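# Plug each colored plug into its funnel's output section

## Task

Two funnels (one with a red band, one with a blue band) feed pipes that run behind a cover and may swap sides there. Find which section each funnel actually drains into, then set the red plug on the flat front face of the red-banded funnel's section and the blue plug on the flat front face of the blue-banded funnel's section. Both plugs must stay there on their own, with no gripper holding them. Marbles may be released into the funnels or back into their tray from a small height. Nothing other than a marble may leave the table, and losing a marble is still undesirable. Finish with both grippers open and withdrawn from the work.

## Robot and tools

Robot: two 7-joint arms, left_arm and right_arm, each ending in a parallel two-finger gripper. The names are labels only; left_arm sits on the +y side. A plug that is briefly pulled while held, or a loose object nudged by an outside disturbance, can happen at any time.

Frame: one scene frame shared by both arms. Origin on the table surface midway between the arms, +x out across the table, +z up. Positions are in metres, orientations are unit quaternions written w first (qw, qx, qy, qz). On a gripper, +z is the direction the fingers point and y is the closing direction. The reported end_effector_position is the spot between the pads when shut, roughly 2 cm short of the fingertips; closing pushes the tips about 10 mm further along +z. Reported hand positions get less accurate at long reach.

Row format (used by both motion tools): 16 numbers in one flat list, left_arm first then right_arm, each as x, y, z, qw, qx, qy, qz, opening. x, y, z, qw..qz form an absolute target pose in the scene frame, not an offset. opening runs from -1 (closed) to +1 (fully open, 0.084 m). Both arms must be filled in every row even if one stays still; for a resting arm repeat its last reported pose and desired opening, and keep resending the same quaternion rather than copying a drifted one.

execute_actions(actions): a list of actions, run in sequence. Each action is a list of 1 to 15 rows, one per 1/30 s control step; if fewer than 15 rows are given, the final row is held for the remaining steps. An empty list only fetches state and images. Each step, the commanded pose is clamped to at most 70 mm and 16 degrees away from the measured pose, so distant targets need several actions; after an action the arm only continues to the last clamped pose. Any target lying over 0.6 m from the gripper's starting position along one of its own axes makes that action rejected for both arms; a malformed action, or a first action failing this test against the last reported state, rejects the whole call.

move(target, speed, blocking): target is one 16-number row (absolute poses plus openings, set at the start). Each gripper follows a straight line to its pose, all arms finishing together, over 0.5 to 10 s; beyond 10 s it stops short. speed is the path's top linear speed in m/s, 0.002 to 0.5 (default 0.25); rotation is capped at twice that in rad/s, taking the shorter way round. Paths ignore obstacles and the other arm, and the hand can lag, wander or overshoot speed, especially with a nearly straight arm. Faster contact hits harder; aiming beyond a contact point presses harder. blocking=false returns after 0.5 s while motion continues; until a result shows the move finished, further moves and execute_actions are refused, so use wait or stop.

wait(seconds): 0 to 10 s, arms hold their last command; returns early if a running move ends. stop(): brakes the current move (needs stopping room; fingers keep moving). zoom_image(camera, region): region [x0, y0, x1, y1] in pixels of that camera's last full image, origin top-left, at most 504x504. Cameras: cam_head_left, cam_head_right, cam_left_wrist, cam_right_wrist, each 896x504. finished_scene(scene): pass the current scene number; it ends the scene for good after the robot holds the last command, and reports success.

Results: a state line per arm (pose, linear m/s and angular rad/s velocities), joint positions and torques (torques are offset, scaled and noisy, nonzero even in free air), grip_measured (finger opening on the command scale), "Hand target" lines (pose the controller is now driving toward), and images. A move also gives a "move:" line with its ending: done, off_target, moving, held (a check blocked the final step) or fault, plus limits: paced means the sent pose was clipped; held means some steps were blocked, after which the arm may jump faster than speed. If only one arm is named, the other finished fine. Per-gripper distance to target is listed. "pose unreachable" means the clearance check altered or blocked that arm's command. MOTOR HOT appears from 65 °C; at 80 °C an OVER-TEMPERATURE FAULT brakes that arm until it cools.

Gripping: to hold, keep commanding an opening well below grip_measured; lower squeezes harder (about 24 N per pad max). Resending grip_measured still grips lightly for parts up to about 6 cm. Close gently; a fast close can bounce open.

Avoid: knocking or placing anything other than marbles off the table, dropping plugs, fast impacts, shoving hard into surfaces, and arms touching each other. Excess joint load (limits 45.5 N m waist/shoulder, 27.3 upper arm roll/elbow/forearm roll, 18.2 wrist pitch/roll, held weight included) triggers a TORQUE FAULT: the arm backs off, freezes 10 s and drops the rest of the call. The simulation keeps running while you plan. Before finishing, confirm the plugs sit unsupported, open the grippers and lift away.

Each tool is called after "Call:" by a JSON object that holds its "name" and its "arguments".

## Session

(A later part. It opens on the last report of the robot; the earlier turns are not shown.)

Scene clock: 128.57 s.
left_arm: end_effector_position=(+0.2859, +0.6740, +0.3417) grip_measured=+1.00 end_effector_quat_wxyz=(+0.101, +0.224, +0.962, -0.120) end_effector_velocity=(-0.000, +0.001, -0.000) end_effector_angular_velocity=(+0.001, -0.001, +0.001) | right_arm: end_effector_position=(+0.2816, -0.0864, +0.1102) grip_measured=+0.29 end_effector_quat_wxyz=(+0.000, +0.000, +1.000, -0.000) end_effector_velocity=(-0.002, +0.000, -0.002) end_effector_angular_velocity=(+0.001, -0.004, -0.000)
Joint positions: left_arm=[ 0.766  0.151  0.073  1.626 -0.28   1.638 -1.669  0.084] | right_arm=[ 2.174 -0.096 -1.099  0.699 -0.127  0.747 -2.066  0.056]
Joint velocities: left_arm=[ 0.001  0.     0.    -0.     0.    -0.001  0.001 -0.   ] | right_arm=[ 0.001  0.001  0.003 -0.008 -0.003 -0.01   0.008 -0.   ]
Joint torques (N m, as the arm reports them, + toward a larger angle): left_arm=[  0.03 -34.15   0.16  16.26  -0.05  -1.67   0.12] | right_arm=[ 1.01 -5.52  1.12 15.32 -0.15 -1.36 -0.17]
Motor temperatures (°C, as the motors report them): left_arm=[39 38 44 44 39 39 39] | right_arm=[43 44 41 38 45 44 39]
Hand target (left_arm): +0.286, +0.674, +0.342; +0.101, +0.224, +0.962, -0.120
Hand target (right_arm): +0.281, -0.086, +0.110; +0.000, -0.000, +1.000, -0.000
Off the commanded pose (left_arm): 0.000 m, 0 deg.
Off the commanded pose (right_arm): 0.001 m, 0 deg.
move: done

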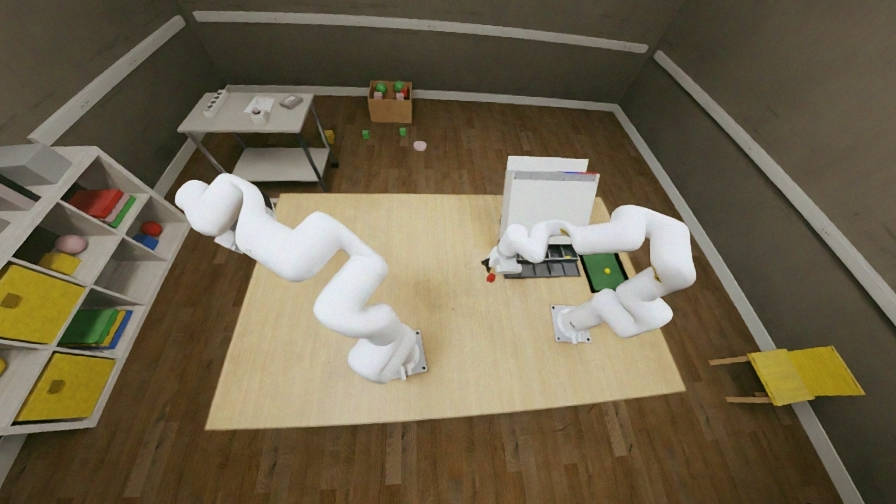

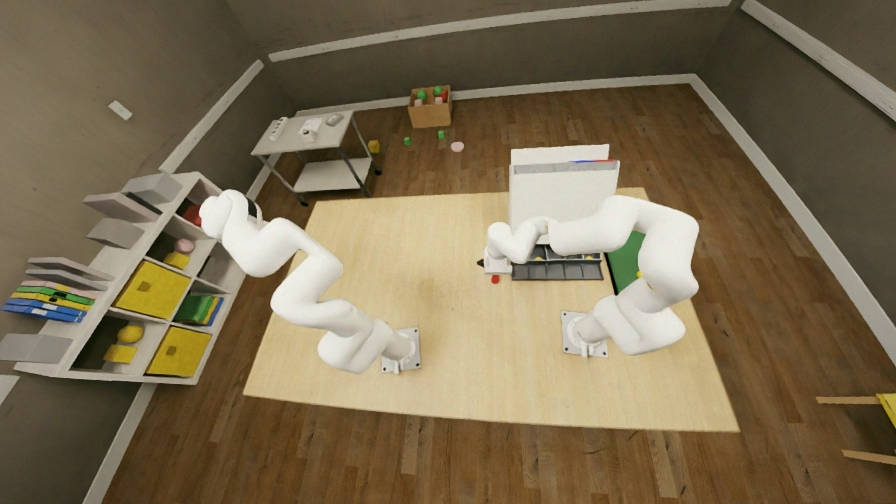

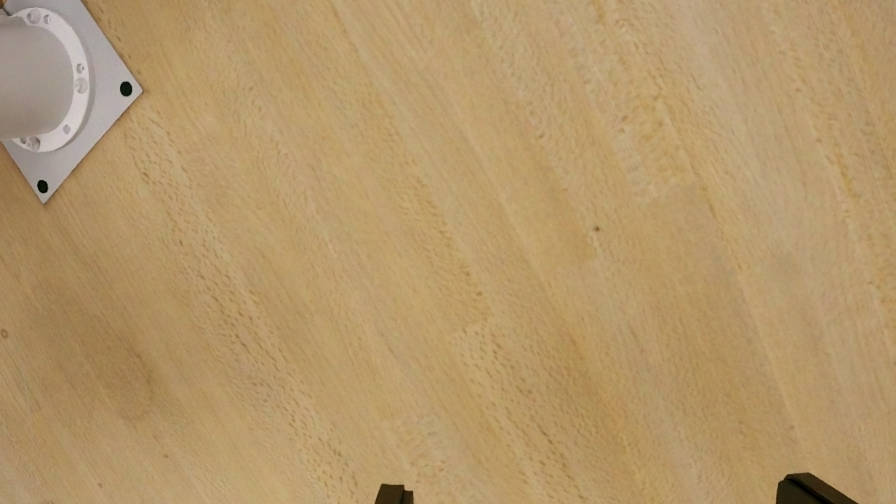

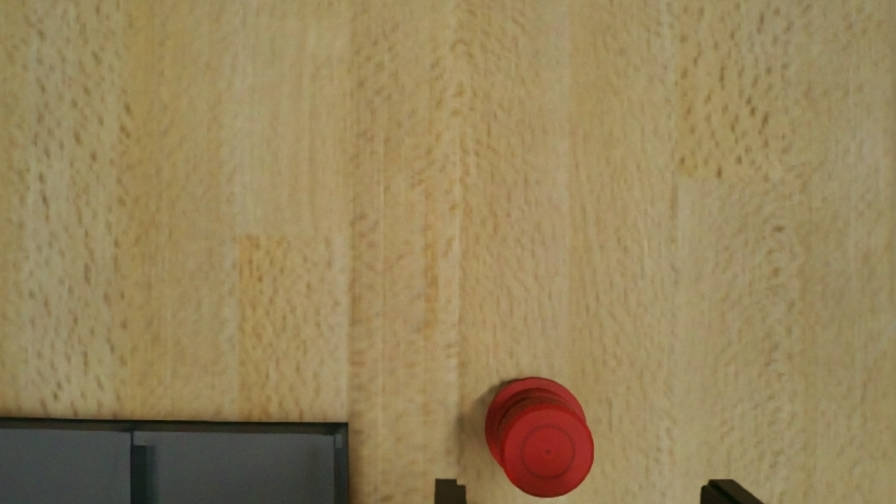

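Blue → section 5. Grasp red.

Call:
{"name": "move", "arguments": {"target": [0.2859,0.674,0.3417,0.101,0.224,0.962,-0.12,1,0.282,-0.086,0.034,0,0,1,0,0.3], "speed": 0.1}}

Call:
{"name": "move", "arguments": {"target": [0.2859,0.674,0.3417,0.101,0.224,0.962,-0.12,1,0.282,-0.086,0.034,0,0,1,0,-0.6]}}

Call:
{"name": "move", "arguments": {"target": [0.2859,0.674,0.3417,0.101,0.224,0.962,-0.12,1,0.285,-0.10,0.085,0,0,1,0,-0.6], "speed": 0.15}}

Call:
{"name": "move", "arguments": {"target": [0.2859,0.674,0.3417,0.101,0.224,0.962,-0.12,1,0.317,-0.275,0.09,0,0,1,0,-0.6], "speed": 0.25}}

Scene clock: 141.87 s.
left_arm: end_effector_position=(+0.2859, +0.6740, +0.3417) grip_measured=+1.00 end_effector_quat_wxyz=(+0.101, +0.224, +0.962, -0.120) end_effector_velocity=(-0.000, +0.000, -0.000) end_effector_angular_velocity=(-0.001, +0.000, +0.001) | right_arm: end_effector_position=(+0.2819, -0.0861, +0.0343) grip_measured=+0.29 end_effector_quat_wxyz=(+0.000, +0.000, +1.000, +0.001) end_effector_velocity=(-0.000, +0.001, -0.002) end_effector_angular_velocity=(-0.001, +0.017, +0.003)
Joint positions: left_arm=[ 0.766  0.151  0.073  1.626 -0.28   1.638 -1.669  0.084] | right_arm=[ 2.078  0.276 -0.964  0.668  0.443  0.55  -2.486  0.056]
Joint velocities: left_arm=[ 0.001 -0.     0.    -0.001 -0.     0.     0.    -0.   ] | right_arm=[-0.028  0.011  0.024  0.013  0.026  0.017 -0.028  0.   ]
Joint torques (N m, as the arm reports them, + toward a larger angle): left_arm=[  0.32 -33.97   0.24  15.86  -0.57  -1.71   0.02] | right_arm=[  1.38 -10.84  -4.54  12.76   0.06  -1.55  -0.06]
Motor temperatures (°C, as the motors report them): left_arm=[39 38 44 44 39 39 39] | right_arm=[43 44 40 38 45 44 39]
Hand target (left_arm): +0.286, +0.674, +0.342; +0.101, +0.224, +0.962, -0.120
Hand target (right_arm): +0.282, -0.086, +0.034; -0.000, +0.000, +1.000, +0.000
Off the commanded pose (left_arm): 0.000 m, 0 deg.
Off the commanded pose (right_arm): 0.000 m, 0 deg.
move: done

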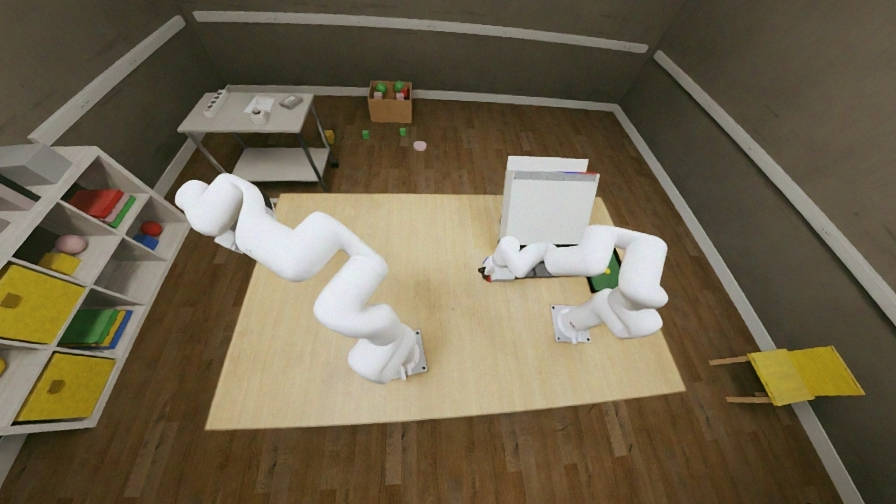

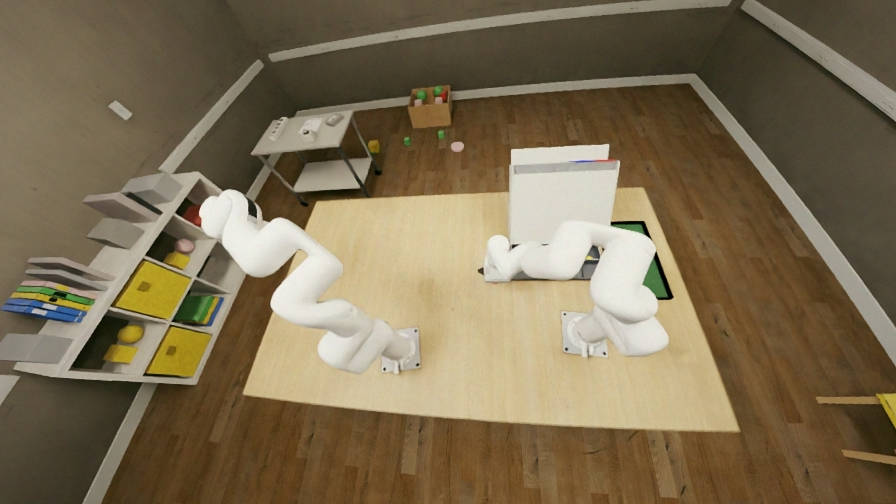

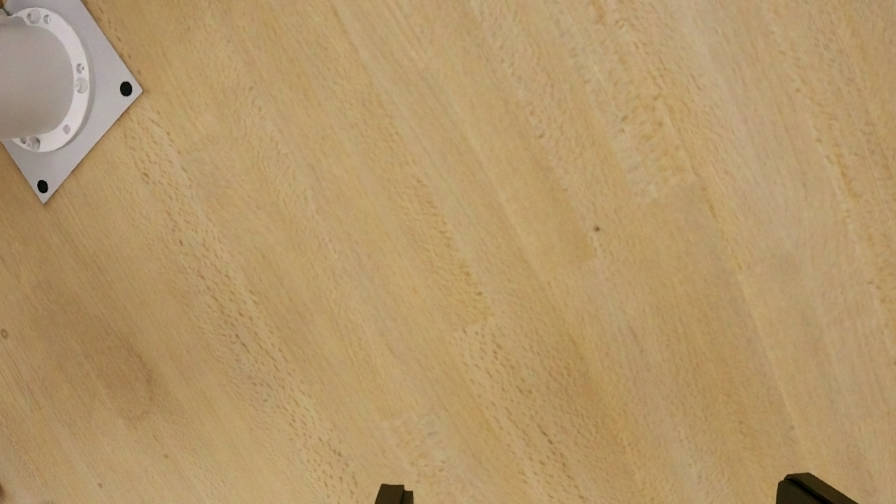

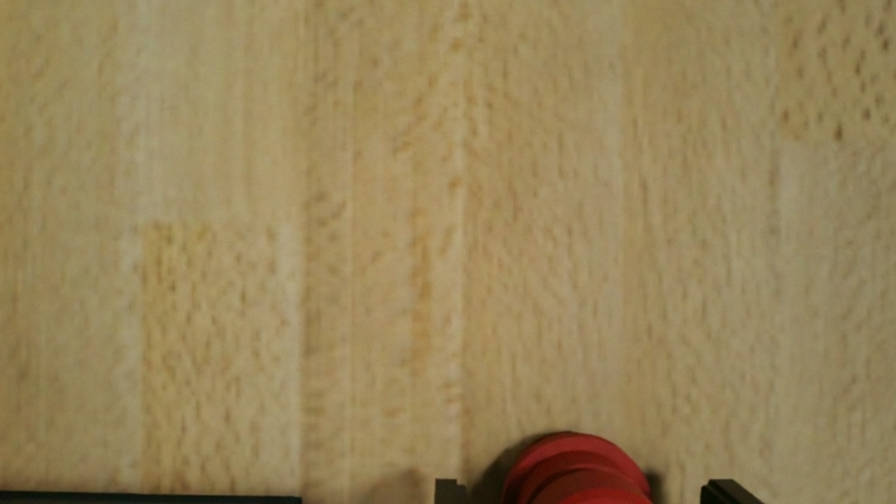

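Scene clock: 142.57 s.
left_arm: end_effector_position=(+0.2859, +0.6740, +0.3417) grip_measured=+1.00 end_effector_quat_wxyz=(+0.101, +0.224, +0.962, -0.120) end_effector_velocity=(-0.000, +0.001, +0.000) end_effector_angular_velocity=(+0.000, -0.001, -0.001) | right_arm: end_effector_position=(+0.2821, -0.0858, +0.0342) grip_measured=-0.33 end_effector_quat_wxyz=(+0.000, +0.000, +1.000, +0.000) end_effector_velocity=(+0.000, -0.000, -0.000) end_effector_angular_velocity=(+0.000, -0.000, -0.001)
Joint positions: left_arm=[ 0.766  0.151  0.073  1.626 -0.28   1.638 -1.669  0.084] | right_arm=[ 2.075  0.279 -0.961  0.67   0.445  0.552 -2.488  0.03 ]
Joint velocities: left_arm=[ 0.002  0.    -0.     0.    -0.    -0.     0.003 -0.   ] | right_arm=[-0.001  0.001 -0.     0.     0.001 -0.    -0.001  0.   ]
Joint torques (N m, as the arm reports them, + toward a larger angle): left_arm=[  0.07 -34.01   0.08  15.59  -0.42  -2.01   0.13] | right_arm=[ 0.89 -9.27 -3.9  12.02 -0.63 -1.68  0.01]
Motor temperatures (°C, as the motors report them): left_arm=[39 38 44 44 39 39 39] | right_arm=[43 44 40 38 45 44 39]
Hand target (left_arm): +0.286, +0.674, +0.342; +0.101, +0.224, +0.962, -0.120
Hand target (right_arm): +0.282, -0.086, +0.034; -0.000, +0.000, +1.000, +0.000
Off the commanded pose (left_arm): 0.000 m, 0 deg.
Off the commanded pose (right_arm): 0.000 m, 0 deg.
move: done

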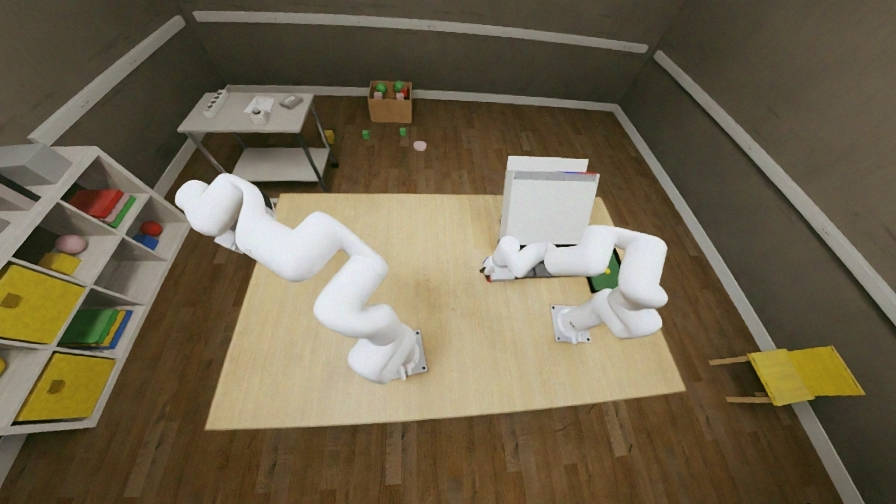

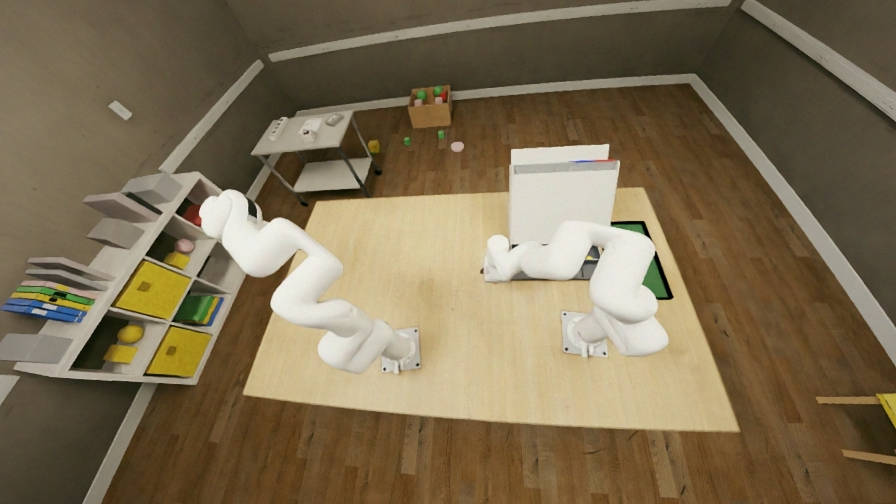

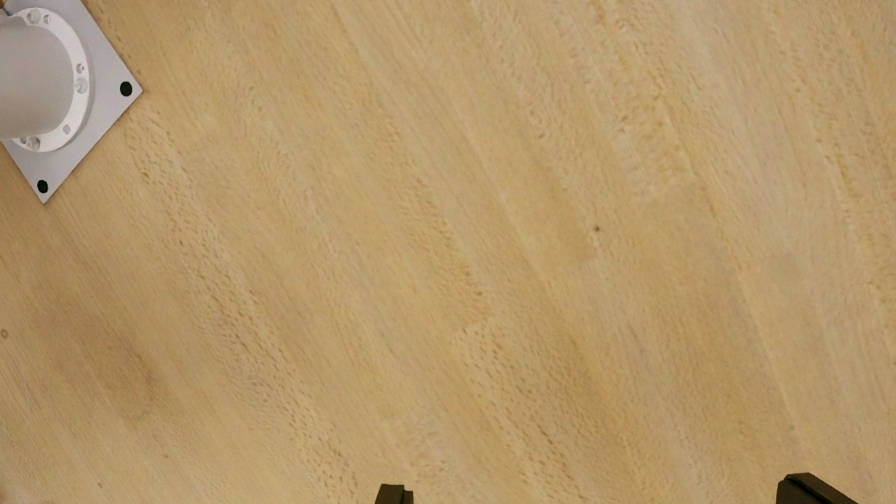

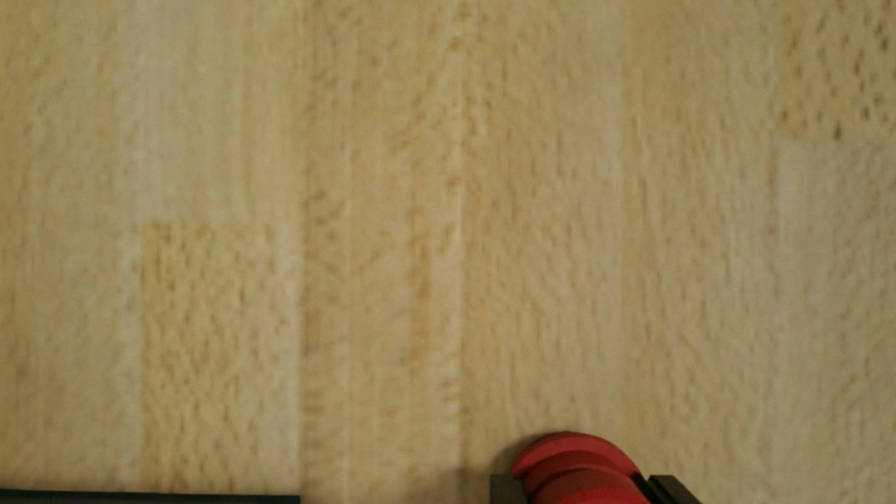

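Scene clock: 143.67 s.
left_arm: end_effector_position=(+0.2859, +0.6740, +0.3417) grip_measured=+1.00 end_effector_quat_wxyz=(+0.101, +0.224, +0.962, -0.120) end_effector_velocity=(-0.000, +0.000, +0.000) end_effector_angular_velocity=(+0.001, -0.000, +0.001) | right_arm: end_effector_position=(+0.2851, -0.0998, +0.0846) grip_measured=-0.33 end_effector_quat_wxyz=(-0.001, -0.000, +1.000, -0.001) end_effector_velocity=(-0.000, -0.001, +0.003) end_effector_angular_velocity=(+0.004, -0.021, -0.003)
Joint positions: left_arm=[ 0.766  0.151  0.073  1.626 -0.28   1.638 -1.669  0.084] | right_arm=[ 2.178 -0.026 -1.134  0.645 -0.037  0.658 -2.162  0.03 ]
Joint velocities: left_arm=[ 0.001  0.    -0.     0.001  0.     0.    -0.     0.   ] | right_arm=[-0.007 -0.043  0.009 -0.015 -0.088 -0.011  0.075  0.   ]
Joint torques (N m, as the arm reports them, + toward a larger angle): left_arm=[  0.51 -33.65   0.07  15.76  -0.17  -1.62   0.11] | right_arm=[ 0.45 -5.28  0.17 14.91 -0.26 -1.08  0.29]
Motor temperatures (°C, as the motors report them): left_arm=[39 38 44 44 39 39 39] | right_arm=[43 44 40 38 45 44 39]
Hand target (left_arm): +0.286, +0.674, +0.342; +0.101, +0.224, +0.962, -0.120
Hand target (right_arm): +0.285, -0.100, +0.085; +0.000, -0.000, +1.000, -0.000
Off the commanded pose (left_arm): 0.000 m, 0 deg.
Off the commanded pose (right_arm): 0.000 m, 0 deg.
move: done

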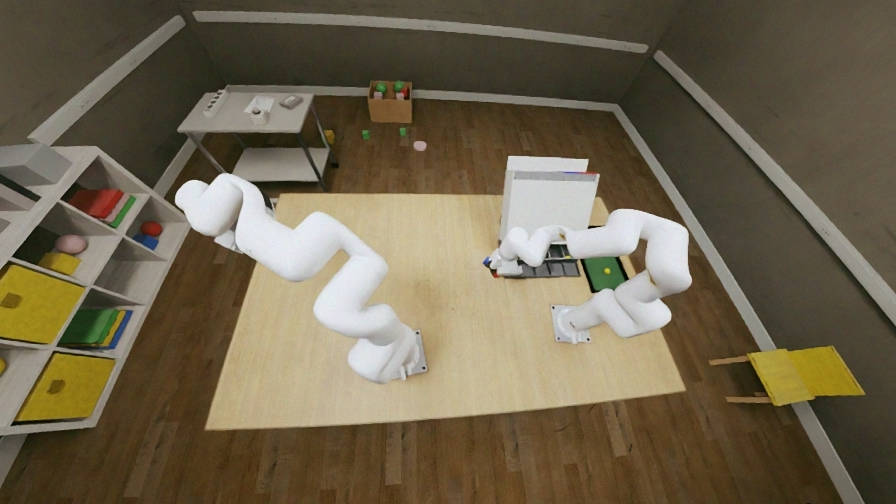

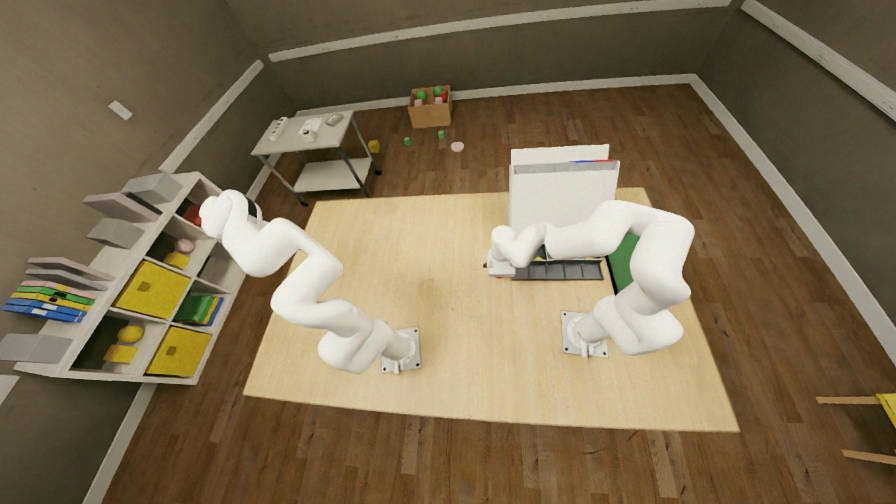

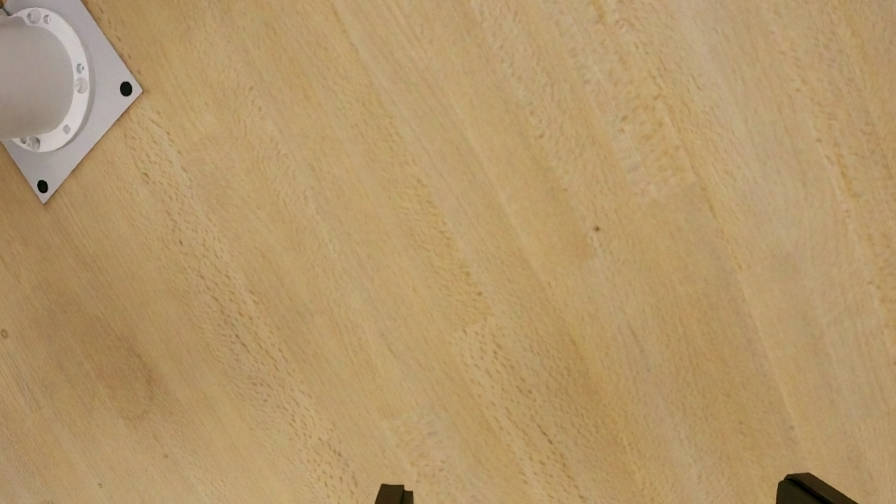

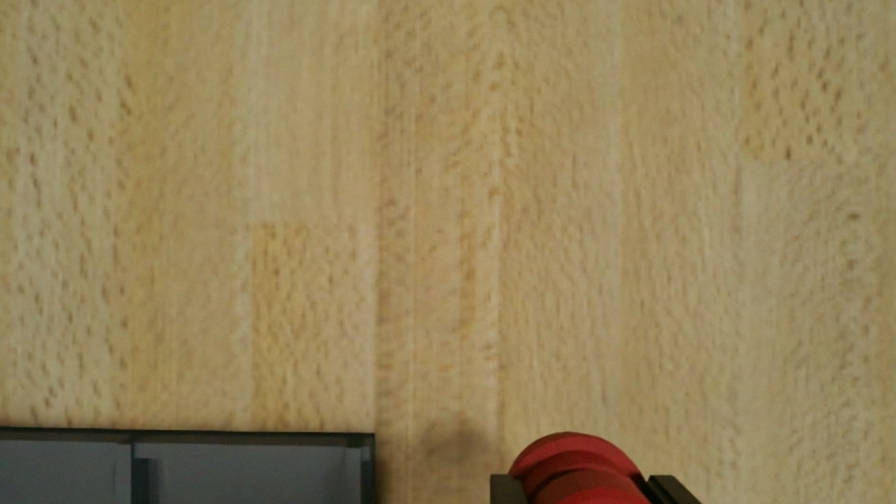

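Scene clock: 145.20 s.
left_arm: end_effector_position=(+0.2859, +0.6740, +0.3417) grip_measured=+1.00 end_effector_quat_wxyz=(+0.101, +0.224, +0.962, -0.120) end_effector_velocity=(+0.000, -0.001, -0.000) end_effector_angular_velocity=(-0.002, +0.001, -0.002) | right_arm: end_effector_position=(+0.3167, -0.2745, +0.0898) grip_measured=-0.33 end_effector_quat_wxyz=(-0.001, -0.000, +1.000, -0.000) end_effector_velocity=(-0.001, -0.001, +0.001) end_effector_angular_velocity=(+0.003, -0.004, +0.000)
Joint positions: left_arm=[ 0.766  0.151  0.073  1.626 -0.28   1.638 -1.669  0.084] | right_arm=[ 1.573 -0.616 -1.041  0.371 -0.718  0.859 -2.091  0.03 ]
Joint velocities: left_arm=[-0.001  0.     0.    -0.001  0.     0.001  0.001  0.   ] | right_arm=[-0.014 -0.013  0.01  -0.006 -0.006  0.005  0.    -0.   ]
Joint torques (N m, as the arm reports them, + toward a larger angle): left_arm=[  0.5  -33.86  -0.02  15.82   0.27  -1.55  -0.08] | right_arm=[ 1.17  0.52  6.8  13.07 -0.04 -1.44 -0.02]
Motor temperatures (°C, as the motors report them): left_arm=[39 38 44 44 39 39 39] | right_arm=[43 44 40 38 45 44 39]
Hand target (left_arm): +0.286, +0.674, +0.342; +0.101, +0.224, +0.962, -0.120
Hand target (right_arm): +0.317, -0.275, +0.090; -0.001, -0.000, +1.000, -0.000
Off the commanded pose (left_arm): 0.000 m, 0 deg.
Off the commanded pose (right_arm): 0.001 m, 0 deg.
move: done

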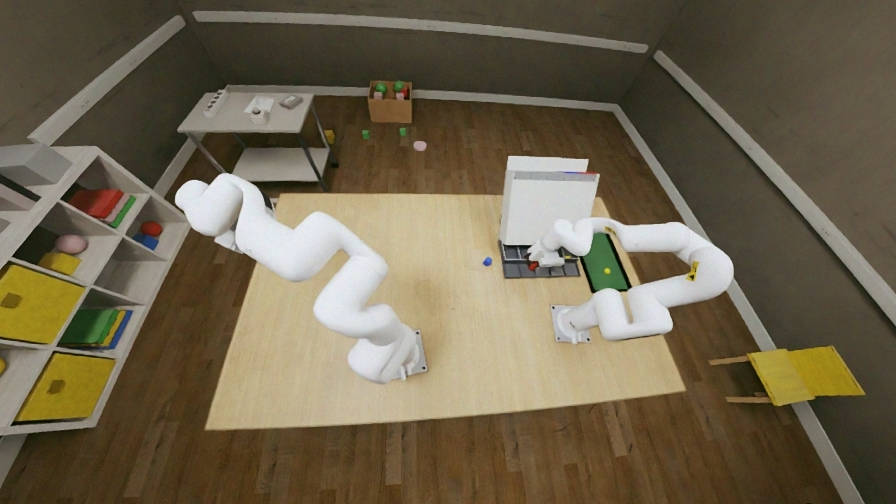

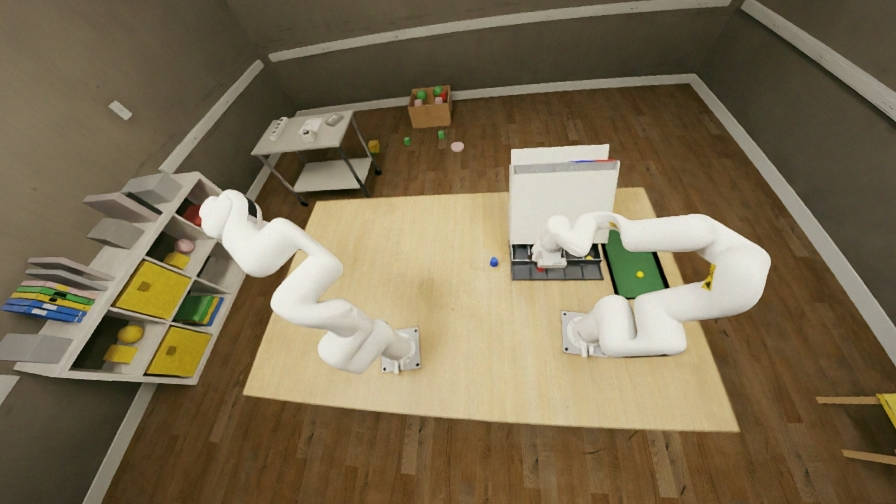

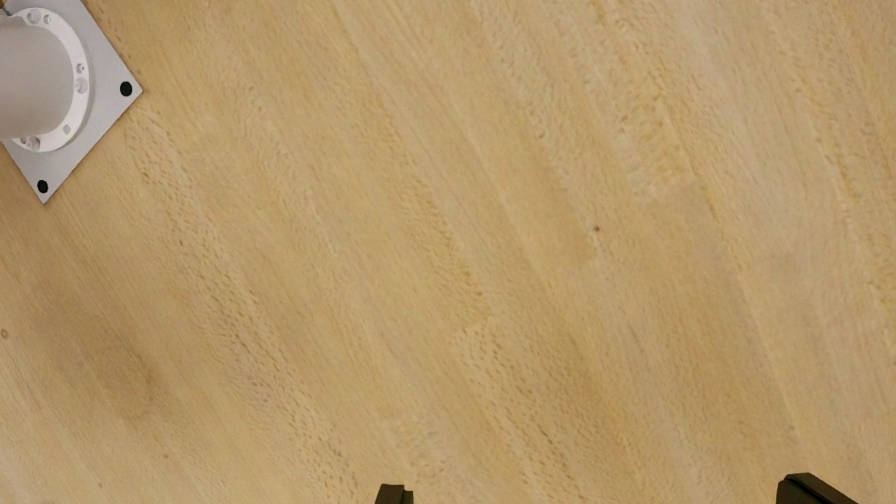

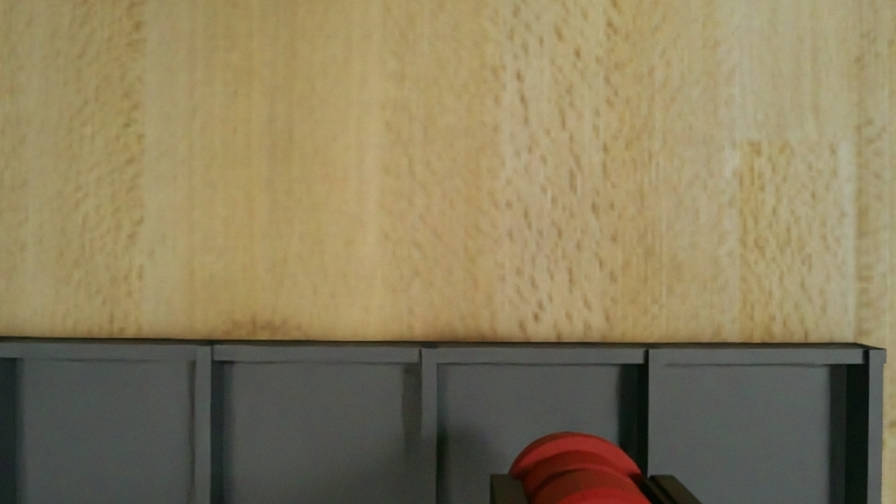

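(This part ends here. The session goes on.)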